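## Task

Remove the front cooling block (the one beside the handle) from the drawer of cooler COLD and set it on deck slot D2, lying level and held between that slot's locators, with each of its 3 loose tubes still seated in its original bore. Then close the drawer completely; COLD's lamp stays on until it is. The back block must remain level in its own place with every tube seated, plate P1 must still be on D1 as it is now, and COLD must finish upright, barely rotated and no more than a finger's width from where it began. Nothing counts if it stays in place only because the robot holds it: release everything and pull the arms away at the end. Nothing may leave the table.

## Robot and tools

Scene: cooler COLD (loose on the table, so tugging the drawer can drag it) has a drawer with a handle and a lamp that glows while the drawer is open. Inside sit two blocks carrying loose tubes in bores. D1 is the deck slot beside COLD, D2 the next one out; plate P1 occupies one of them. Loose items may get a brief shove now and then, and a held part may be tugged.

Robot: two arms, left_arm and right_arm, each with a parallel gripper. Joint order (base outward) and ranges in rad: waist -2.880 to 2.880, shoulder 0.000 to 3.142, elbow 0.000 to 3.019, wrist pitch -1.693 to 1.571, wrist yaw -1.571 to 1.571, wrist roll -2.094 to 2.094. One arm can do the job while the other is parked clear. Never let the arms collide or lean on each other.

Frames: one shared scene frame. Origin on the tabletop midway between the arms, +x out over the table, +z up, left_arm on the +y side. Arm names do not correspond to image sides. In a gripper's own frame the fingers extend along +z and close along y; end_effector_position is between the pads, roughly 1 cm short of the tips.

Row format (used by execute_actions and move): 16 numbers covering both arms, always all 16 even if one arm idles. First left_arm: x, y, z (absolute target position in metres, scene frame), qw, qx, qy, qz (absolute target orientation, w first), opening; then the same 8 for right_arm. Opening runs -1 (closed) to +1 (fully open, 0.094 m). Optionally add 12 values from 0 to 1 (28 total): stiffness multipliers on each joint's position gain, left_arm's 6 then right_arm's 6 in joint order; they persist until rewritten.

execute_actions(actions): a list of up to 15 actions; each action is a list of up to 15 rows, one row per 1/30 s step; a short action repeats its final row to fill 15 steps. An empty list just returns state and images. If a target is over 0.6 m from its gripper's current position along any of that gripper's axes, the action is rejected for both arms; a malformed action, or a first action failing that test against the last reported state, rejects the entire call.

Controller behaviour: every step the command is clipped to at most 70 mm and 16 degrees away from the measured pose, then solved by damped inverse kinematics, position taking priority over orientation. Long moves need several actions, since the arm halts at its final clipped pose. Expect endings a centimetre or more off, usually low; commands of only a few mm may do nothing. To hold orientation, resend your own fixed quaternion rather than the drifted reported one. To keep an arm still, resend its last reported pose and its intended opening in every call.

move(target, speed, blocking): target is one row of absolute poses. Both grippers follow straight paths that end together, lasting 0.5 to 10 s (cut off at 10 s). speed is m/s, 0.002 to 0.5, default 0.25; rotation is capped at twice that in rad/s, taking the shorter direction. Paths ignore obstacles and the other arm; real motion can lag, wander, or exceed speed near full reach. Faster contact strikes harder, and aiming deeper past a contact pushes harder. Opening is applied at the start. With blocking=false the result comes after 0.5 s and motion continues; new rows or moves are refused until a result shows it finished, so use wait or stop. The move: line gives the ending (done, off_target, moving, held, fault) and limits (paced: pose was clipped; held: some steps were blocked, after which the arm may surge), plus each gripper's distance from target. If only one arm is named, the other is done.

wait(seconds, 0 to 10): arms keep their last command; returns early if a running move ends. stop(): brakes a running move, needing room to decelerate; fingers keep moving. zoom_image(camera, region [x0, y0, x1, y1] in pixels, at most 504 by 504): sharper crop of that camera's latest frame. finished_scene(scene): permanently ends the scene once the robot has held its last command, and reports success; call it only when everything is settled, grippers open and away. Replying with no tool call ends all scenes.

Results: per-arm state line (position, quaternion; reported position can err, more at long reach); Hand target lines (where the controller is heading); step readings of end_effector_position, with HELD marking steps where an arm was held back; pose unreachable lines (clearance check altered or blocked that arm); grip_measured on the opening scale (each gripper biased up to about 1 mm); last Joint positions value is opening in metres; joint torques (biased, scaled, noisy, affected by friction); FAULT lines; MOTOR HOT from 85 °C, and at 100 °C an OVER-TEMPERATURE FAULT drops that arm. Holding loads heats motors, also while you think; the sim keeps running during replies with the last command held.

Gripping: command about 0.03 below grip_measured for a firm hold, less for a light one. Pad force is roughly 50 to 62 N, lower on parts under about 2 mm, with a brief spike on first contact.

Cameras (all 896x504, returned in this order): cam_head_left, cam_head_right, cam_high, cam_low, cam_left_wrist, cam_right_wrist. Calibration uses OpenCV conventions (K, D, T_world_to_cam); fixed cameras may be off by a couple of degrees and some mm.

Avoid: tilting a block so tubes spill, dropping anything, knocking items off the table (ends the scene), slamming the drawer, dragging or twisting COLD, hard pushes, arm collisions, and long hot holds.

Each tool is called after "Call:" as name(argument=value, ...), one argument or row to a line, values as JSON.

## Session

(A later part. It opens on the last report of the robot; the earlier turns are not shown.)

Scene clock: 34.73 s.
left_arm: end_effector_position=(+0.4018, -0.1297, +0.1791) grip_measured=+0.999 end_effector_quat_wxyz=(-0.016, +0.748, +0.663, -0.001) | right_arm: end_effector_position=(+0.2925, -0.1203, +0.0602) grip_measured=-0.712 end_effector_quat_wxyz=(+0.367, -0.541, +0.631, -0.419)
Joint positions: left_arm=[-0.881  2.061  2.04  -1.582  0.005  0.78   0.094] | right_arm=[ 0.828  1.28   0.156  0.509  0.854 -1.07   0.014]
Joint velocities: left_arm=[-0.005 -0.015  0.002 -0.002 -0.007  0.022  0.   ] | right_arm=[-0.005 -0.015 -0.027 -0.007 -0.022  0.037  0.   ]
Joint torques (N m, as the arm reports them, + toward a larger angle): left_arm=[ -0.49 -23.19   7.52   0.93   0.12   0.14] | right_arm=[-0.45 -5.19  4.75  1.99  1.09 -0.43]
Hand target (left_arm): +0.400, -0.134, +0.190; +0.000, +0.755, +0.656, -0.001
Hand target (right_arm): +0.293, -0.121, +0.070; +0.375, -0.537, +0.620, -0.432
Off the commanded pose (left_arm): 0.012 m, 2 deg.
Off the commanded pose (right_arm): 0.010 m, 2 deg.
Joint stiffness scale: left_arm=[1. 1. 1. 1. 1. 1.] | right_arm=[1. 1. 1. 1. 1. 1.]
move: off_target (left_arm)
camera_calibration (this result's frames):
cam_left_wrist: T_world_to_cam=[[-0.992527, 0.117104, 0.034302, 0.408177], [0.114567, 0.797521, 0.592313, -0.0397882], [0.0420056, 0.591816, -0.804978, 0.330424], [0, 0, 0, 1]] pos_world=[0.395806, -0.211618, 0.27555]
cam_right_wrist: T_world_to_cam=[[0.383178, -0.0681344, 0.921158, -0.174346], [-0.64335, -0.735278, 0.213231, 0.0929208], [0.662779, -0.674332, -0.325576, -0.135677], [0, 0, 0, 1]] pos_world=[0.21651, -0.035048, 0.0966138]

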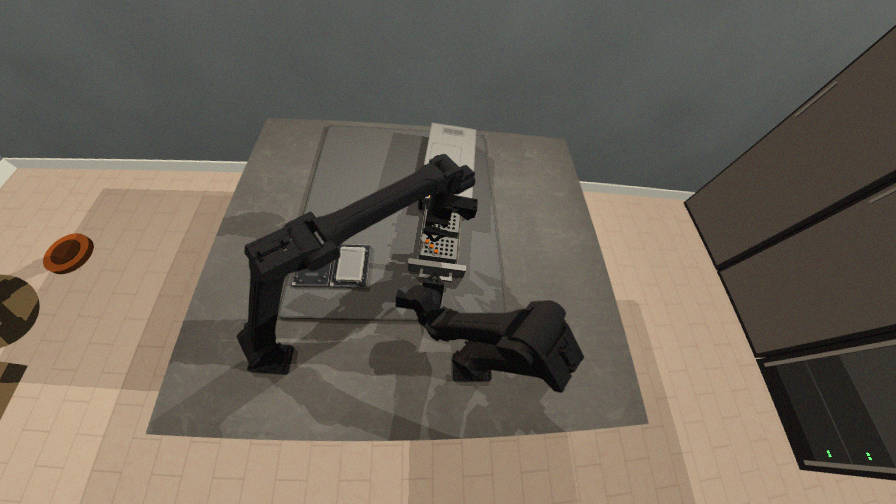

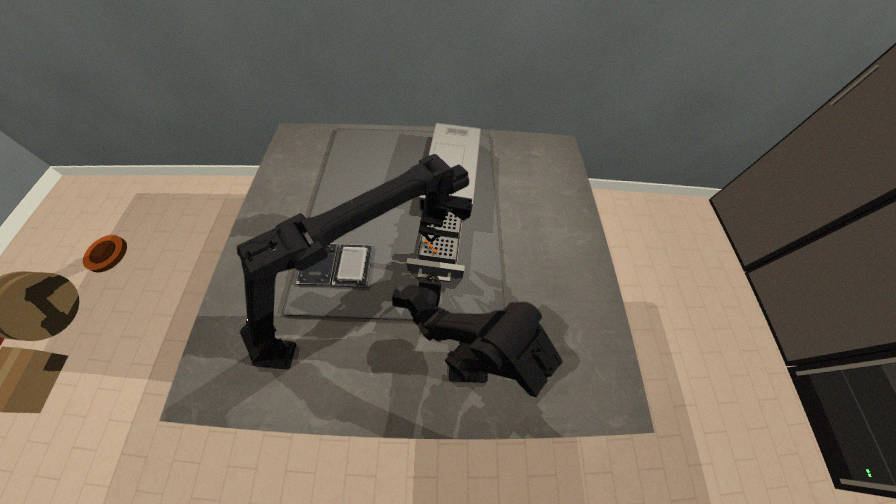

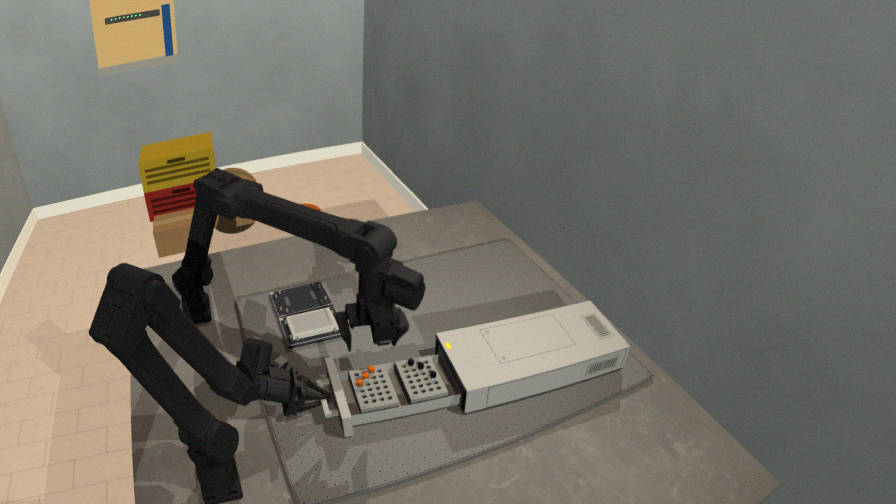

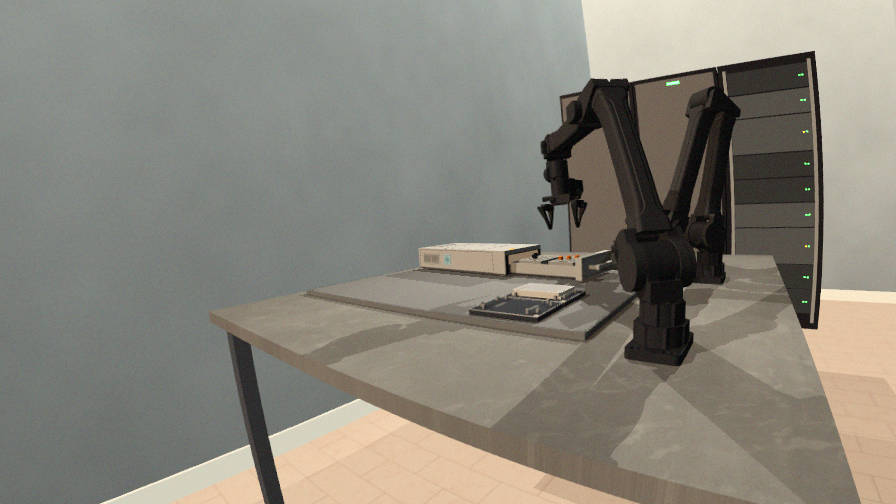

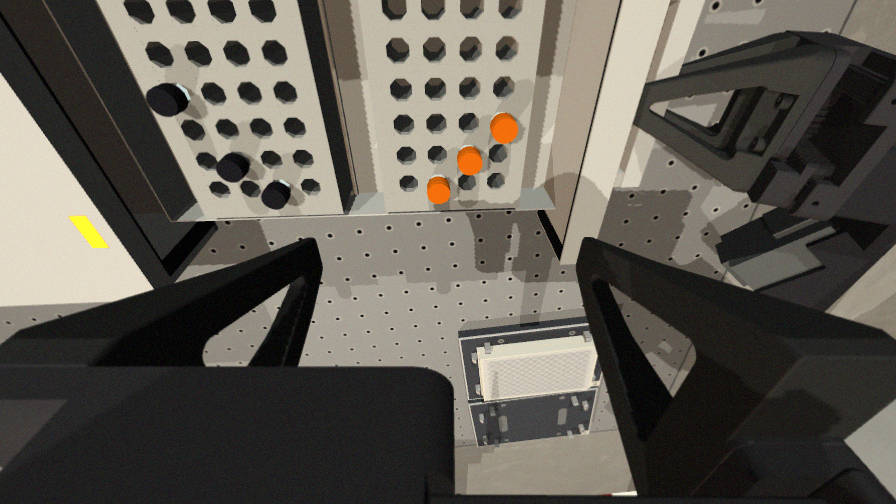

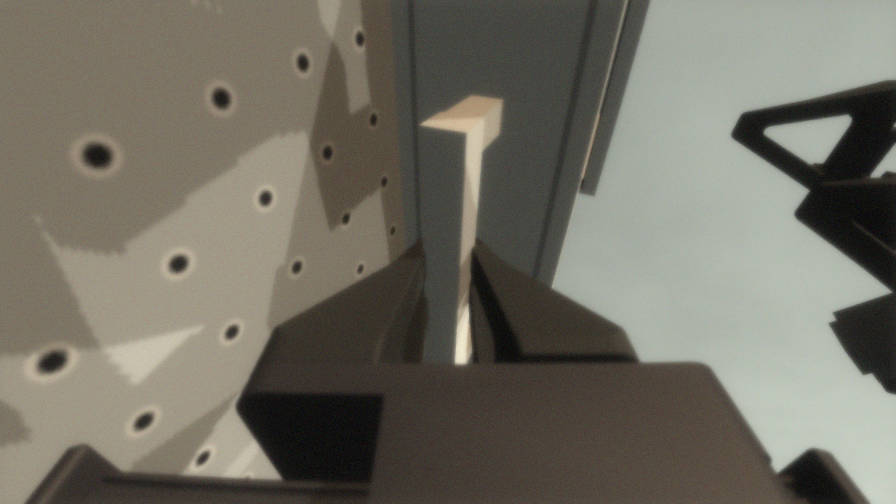

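Call:
move(
  target=[0.404,-0.168,0.125,0,0.755,0.656,0,1,0.293,-0.121,0.07,0.376,-0.537,0.618,-0.433,-1],
  speed=0.15,
)

Scene clock: 38.47 s.
left_arm: end_effector_position=(+0.4038, -0.1601, +0.1240) grip_measured=+0.999 end_effector_quat_wxyz=(-0.011, +0.755, +0.655, -0.001) | right_arm: end_effector_position=(+0.2926, -0.1203, +0.0602) grip_measured=-0.712 end_effector_quat_wxyz=(+0.368, -0.540, +0.631, -0.419)
Joint positions: left_arm=[-0.907  2.146  2.037 -1.483  0.005  0.776  0.094] | right_arm=[ 0.828  1.28   0.156  0.51   0.854 -1.069  0.014]
Joint velocities: left_arm=[ 0.015  0.005 -0.017  0.017  0.022  0.007  0.001] | right_arm=[-0.005 -0.005 -0.002 -0.002  0.007  0.095 -0.002]
Joint torques (N m, as the arm reports them, + toward a larger angle): left_arm=[ -1.1  -22.28   8.06   0.73   0.13  -0.05] | right_arm=[-0.46 -5.23  4.74  1.95  1.08 -0.43]
Hand target (left_arm): +0.403, -0.168, +0.125; -0.000, +0.755, +0.656, -0.001
Hand target (right_arm): +0.293, -0.121, +0.070; +0.375, -0.537, +0.620, -0.432
Off the commanded pose (left_arm): 0.008 m, 1 deg.
Off the commanded pose (right_arm): 0.010 m, 2 deg.
Joint stiffness scale: left_arm=[1. 1. 1. 1. 1. 1.] | right_arm=[1. 1. 1. 1. 1. 1.]
move: done
camera_calibration (this result's frames):
cam_left_wrist: T_world_to_cam=[[-0.989895, 0.139303, 0.0264979, 0.419025], [0.128269, 0.799991, 0.586142, 0.0124887], [0.0604535, 0.583618, -0.809775, 0.295826], [0, 0, 0, 1]] pos_world=[0.395305, -0.241012, 0.221129]
cam_right_wrist: T_world_to_cam=[[0.382711, -0.0687457, 0.921307, -0.174307], [-0.643786, -0.735085, 0.212578, 0.0931393], [0.662625, -0.67448, -0.325583, -0.135692], [0, 0, 0, 1]] pos_world=[0.216584, -0.0350388, 0.0966123]

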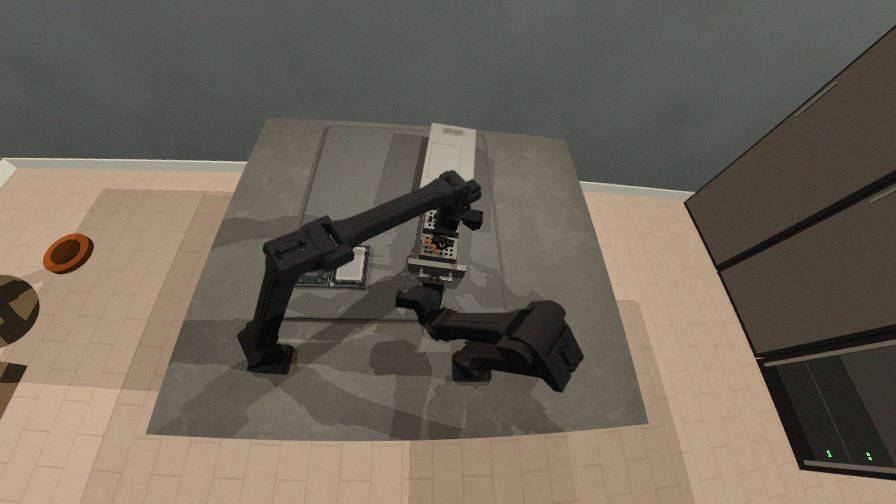

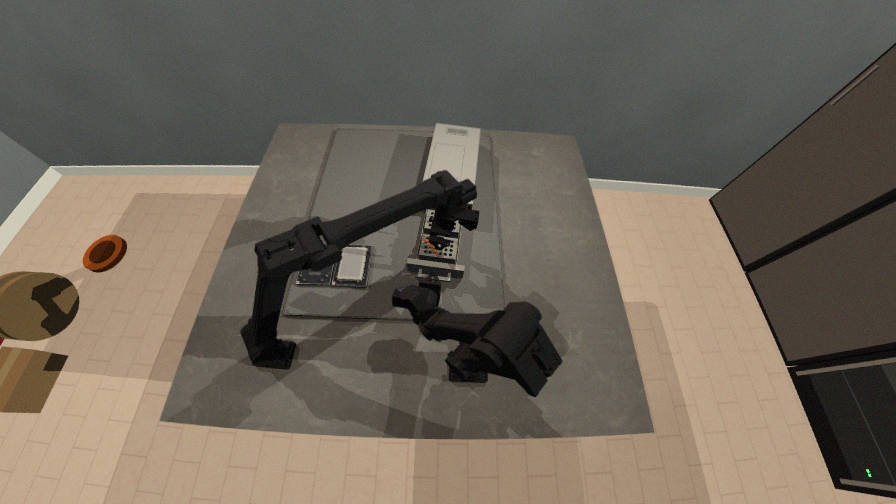

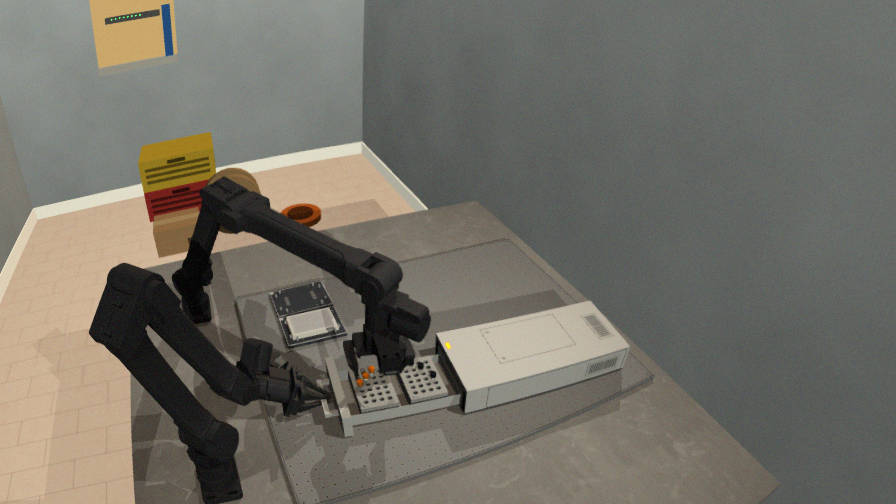

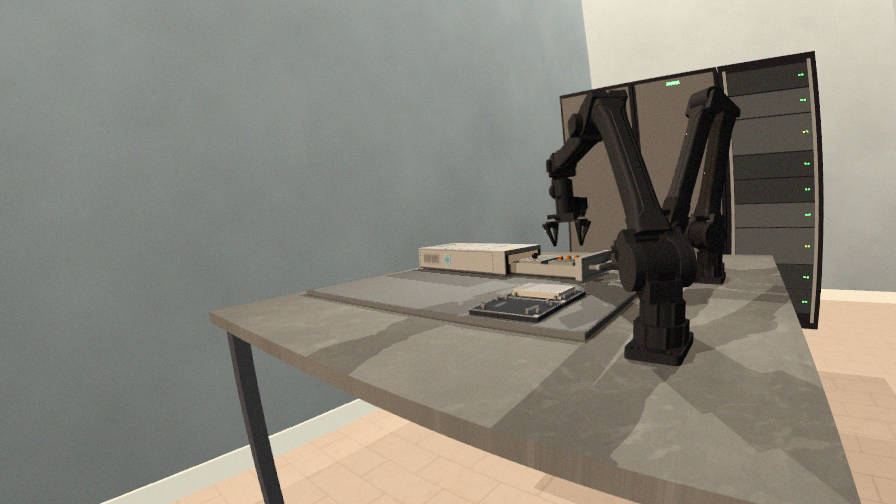

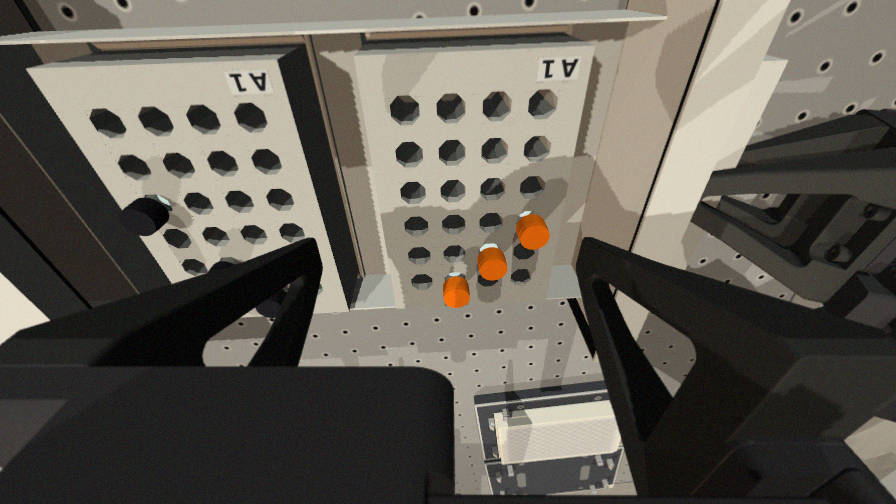

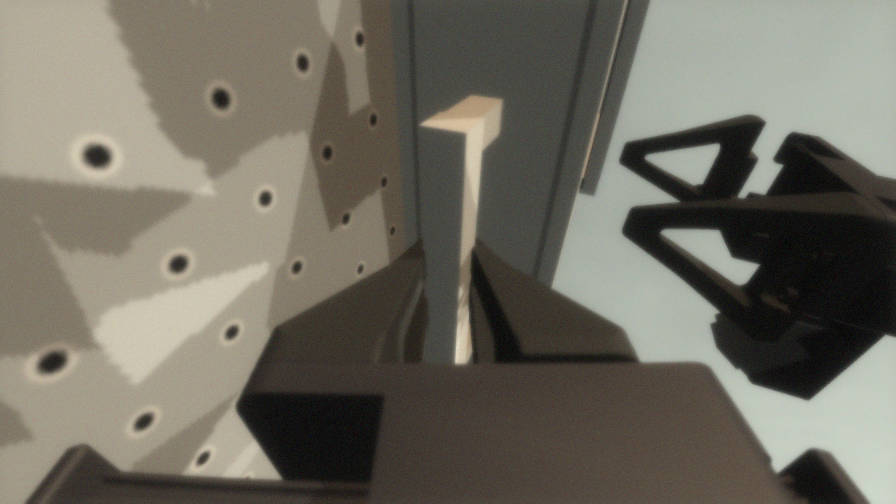

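Call:
move(
  target=[0.393,-0.171,0.10,0,0.755,0.656,0,1,0.293,-0.121,0.07,0.376,-0.537,0.618,-0.433,-1],
  speed=0.05,
)

Scene clock: 41.43 s.
left_arm: end_effector_position=(+0.3962, -0.1633, +0.1012) grip_measured=+0.999 end_effector_quat_wxyz=(-0.008, +0.754, +0.656, -0.002) | right_arm: end_effector_position=(+0.2926, -0.1203, +0.0603) grip_measured=-0.712 end_effector_quat_wxyz=(+0.368, -0.540, +0.631, -0.419)
Joint positions: left_arm=[-0.919  2.146  1.977 -1.417  0.005  0.761  0.094] | right_arm=[ 0.828  1.281  0.156  0.51   0.854 -1.069  0.014]
Joint velocities: left_arm=[ 0.005 -0.005 -0.007  0.002  0.081  0.007 -0.   ] | right_arm=[-0.005 -0.015 -0.002 -0.017 -0.022  0.066 -0.   ]
Joint torques (N m, as the arm reports them, + toward a larger angle): left_arm=[ -0.74 -22.77   7.49   0.8    0.1   -0.07] | right_arm=[-0.47 -5.31  4.73  1.93  1.08 -0.43]
Hand target (left_arm): +0.393, -0.171, +0.100; -0.000, +0.755, +0.656, -0.000
Hand target (right_arm): +0.293, -0.121, +0.070; +0.375, -0.537, +0.620, -0.432
Off the commanded pose (left_arm): 0.008 m, 1 deg.
Off the commanded pose (right_arm): 0.010 m, 2 deg.
Joint stiffness scale: left_arm=[1. 1. 1. 1. 1. 1.] | right_arm=[1. 1. 1. 1. 1. 1.]
move: done
camera_calibration (this result's frames):
cam_left_wrist: T_world_to_cam=[[-0.990402, 0.136392, 0.0223796, 0.412746], [0.123753, 0.802953, 0.583054, 0.0320405], [0.0615541, 0.580227, -0.812125, 0.278958], [0, 0, 0, 1]] pos_world=[0.387648, -0.243881, 0.19863]
cam_right_wrist: T_world_to_cam=[[0.3823, -0.0689798, 0.92146, -0.174279], [-0.644104, -0.734911, 0.212215, 0.09328], [0.662553, -0.674646, -0.325387, -0.135729], [0, 0, 0, 1]] pos_world=[0.216637, -0.0350384, 0.0966312]

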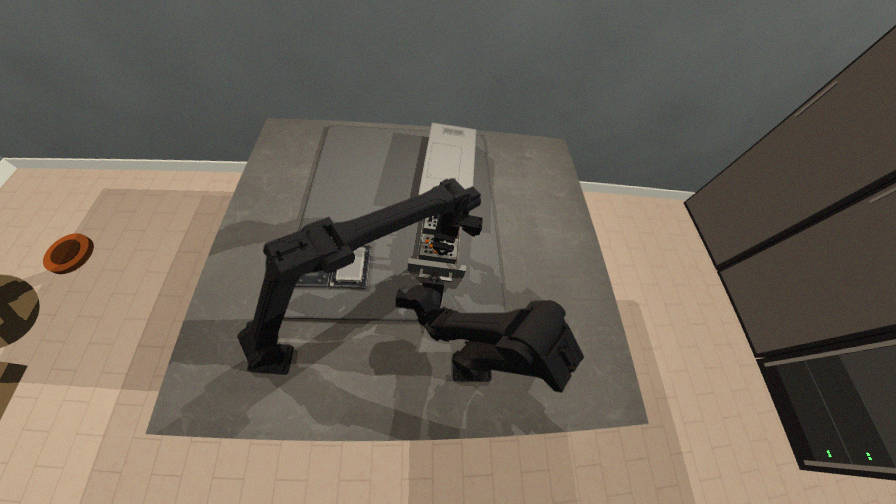

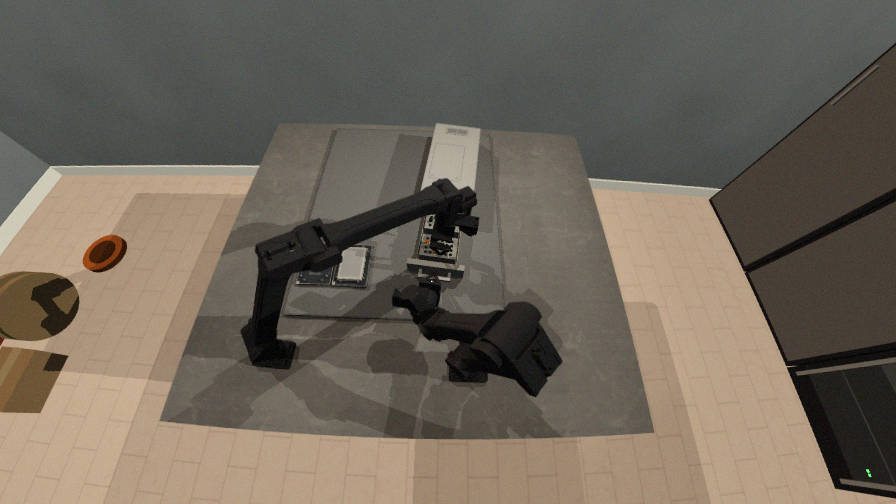

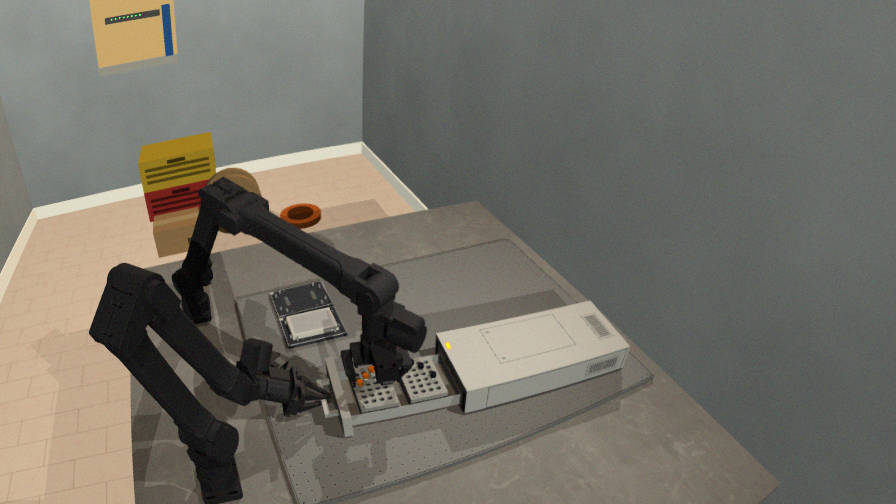

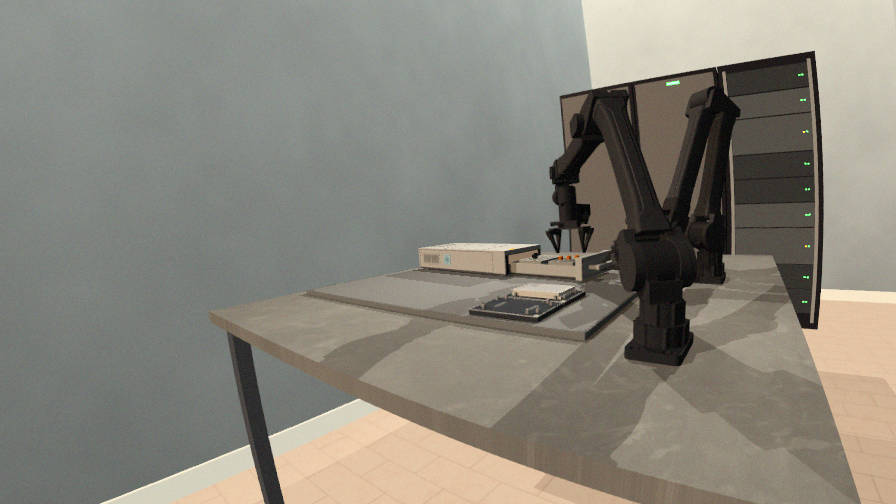

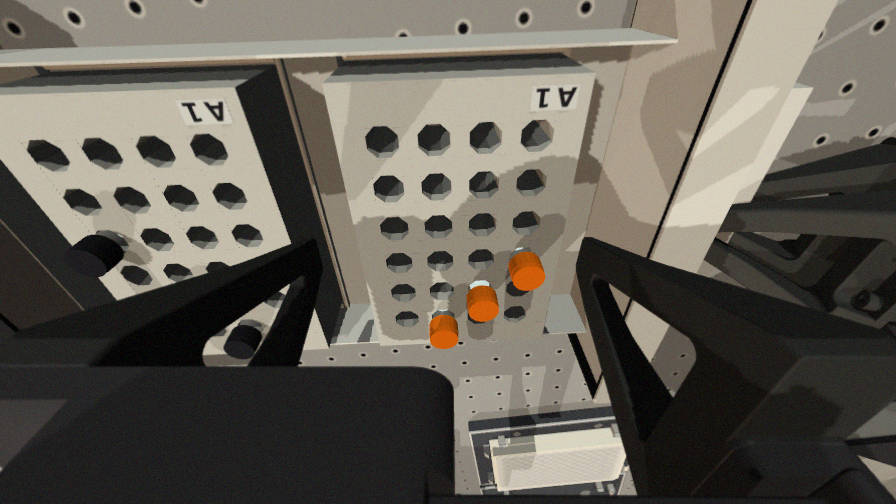

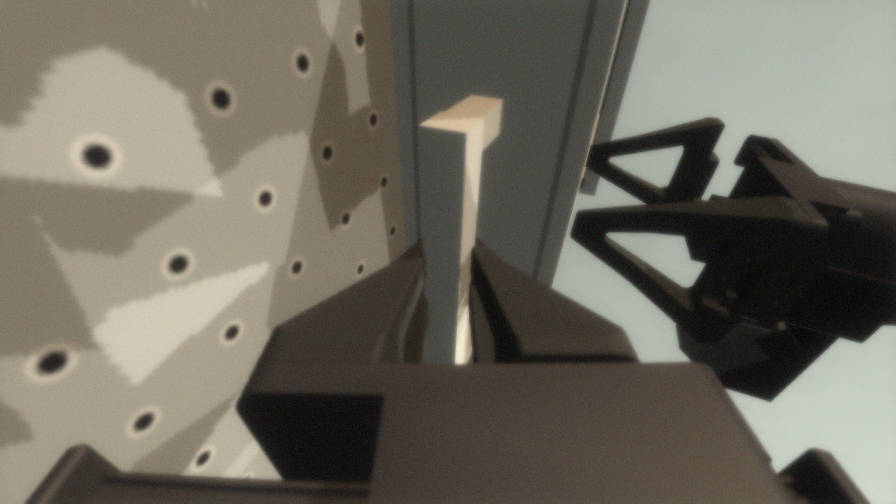

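Call:
move(
  target=[0.386,-0.164,0.07,0,0.755,0.656,0,1,0.293,-0.121,0.07,0.376,-0.537,0.618,-0.433,-1],
  speed=0.04,
)

Scene clock: 45.03 s.
left_arm: end_effector_position=(+0.3905, -0.1553, +0.0658) grip_measured=+0.999 end_effector_quat_wxyz=(-0.012, +0.754, +0.657, -0.001) | right_arm: end_effector_position=(+0.2926, -0.1204, +0.0602) grip_measured=-0.712 end_effector_quat_wxyz=(+0.368, -0.540, +0.631, -0.419)
Joint positions: left_arm=[-0.919  2.146  1.882 -1.33   0.005  0.759  0.094] | right_arm=[ 0.828  1.281  0.155  0.512  0.855 -1.07   0.014]
Joint velocities: left_arm=[-0.024 -0.015 -0.012  0.017 -0.037 -0.007 -0.   ] | right_arm=[-0.015  0.005  0.002 -0.002  0.022  0.037  0.   ]
Joint torques (N m, as the arm reports them, + toward a larger angle): left_arm=[ -0.95 -22.83   7.28   0.84   0.09  -0.1 ] | right_arm=[-0.44 -5.3   4.76  1.9   1.06 -0.43]
Hand target (left_arm): +0.386, -0.164, +0.070; +0.000, +0.755, +0.656, -0.000
Hand target (right_arm): +0.293, -0.121, +0.070; +0.375, -0.537, +0.620, -0.433
Off the commanded pose (left_arm): 0.011 m, 1 deg.
Off the commanded pose (right_arm): 0.010 m, 2 deg.
Joint stiffness scale: left_arm=[1. 1. 1. 1. 1. 1.] | right_arm=[1. 1. 1. 1. 1. 1.]
move: off_target (left_arm)
camera_calibration (this result's frames):
cam_left_wrist: T_world_to_cam=[[-0.990589, 0.133952, 0.0281205, 0.406075], [0.124765, 0.799224, 0.587941, 0.0456545], [0.0562815, 0.585916, -0.808415, 0.24863], [0, 0, 0, 1]] pos_world=[0.382564, -0.236559, 0.162735]
cam_right_wrist: T_world_to_cam=[[0.382002, -0.0684593, 0.921622, -0.174068], [-0.64419, -0.734774, 0.212429, 0.0932216], [0.662642, -0.674848, -0.324786, -0.135882], [0, 0, 0, 1]] pos_world=[0.216588, -0.0351194, 0.0964891]

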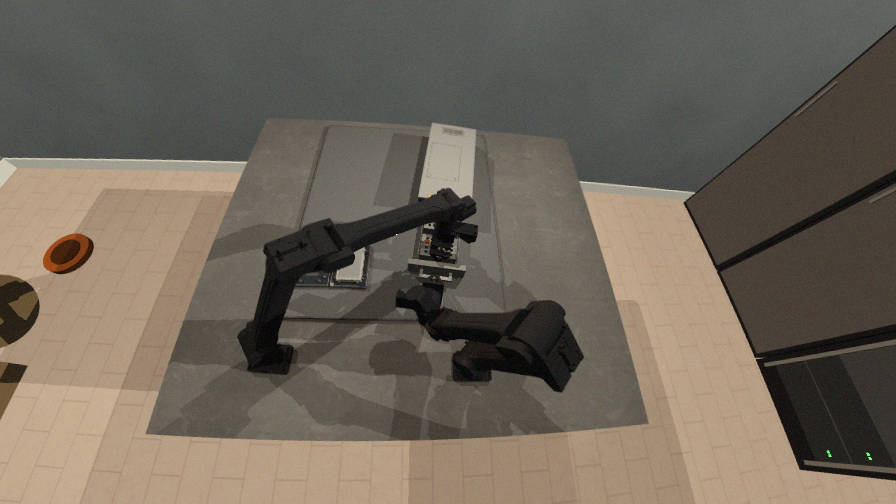

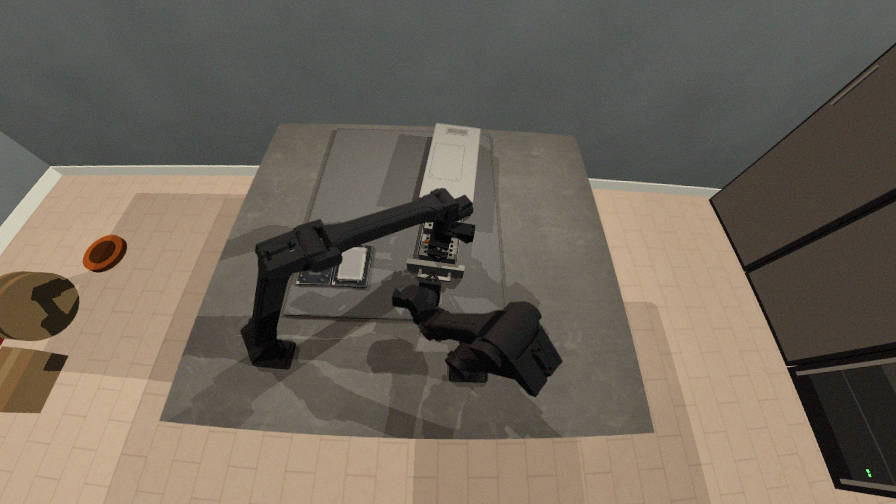

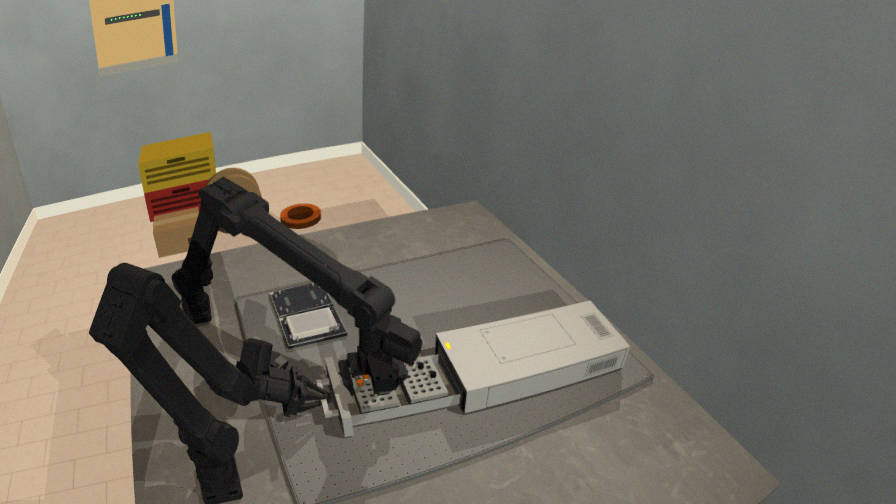

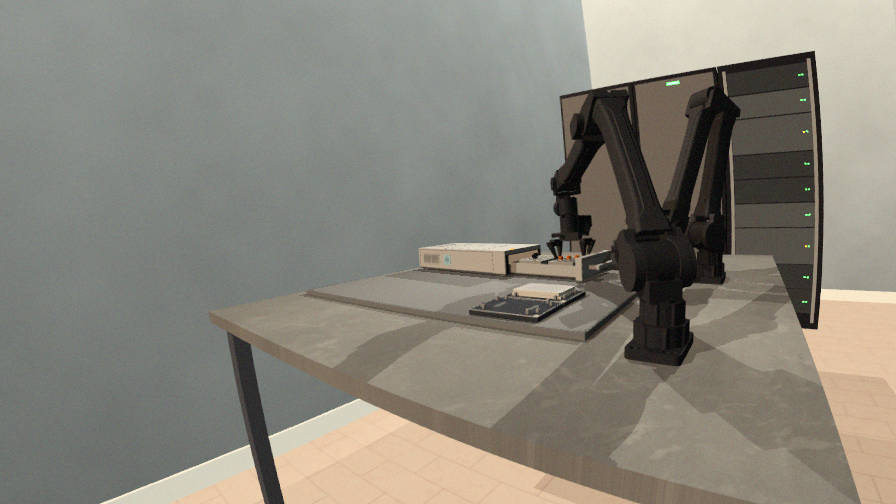

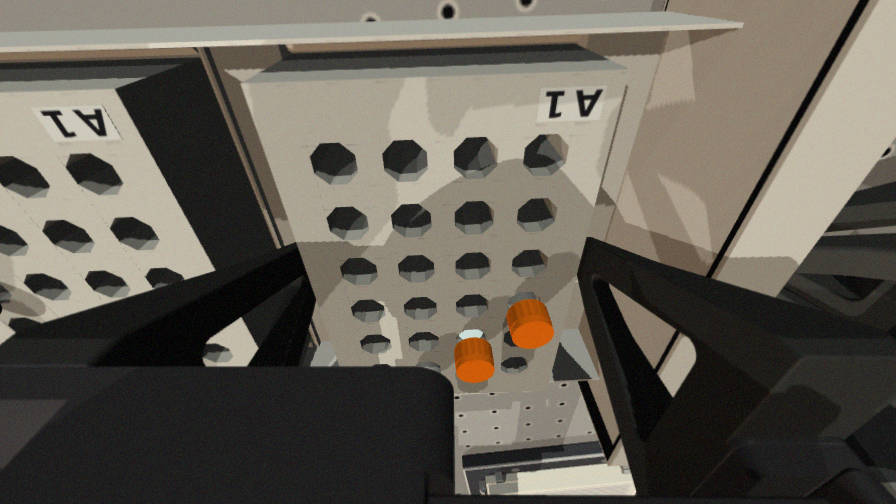

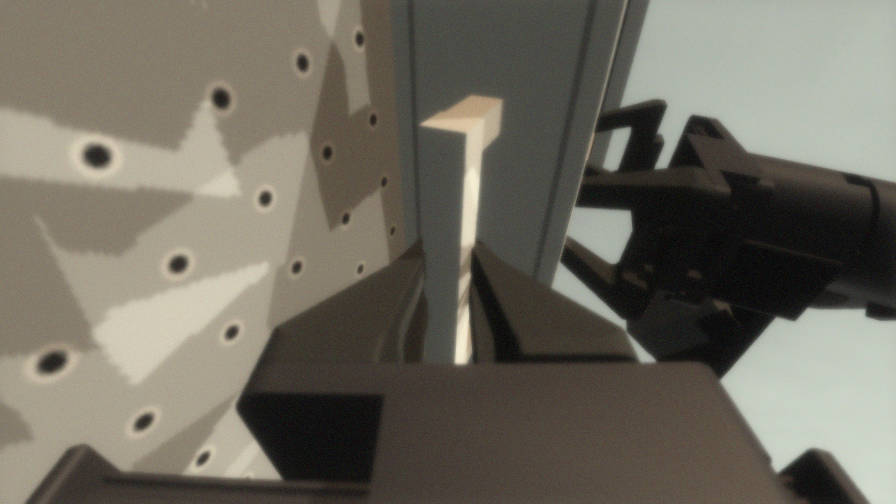

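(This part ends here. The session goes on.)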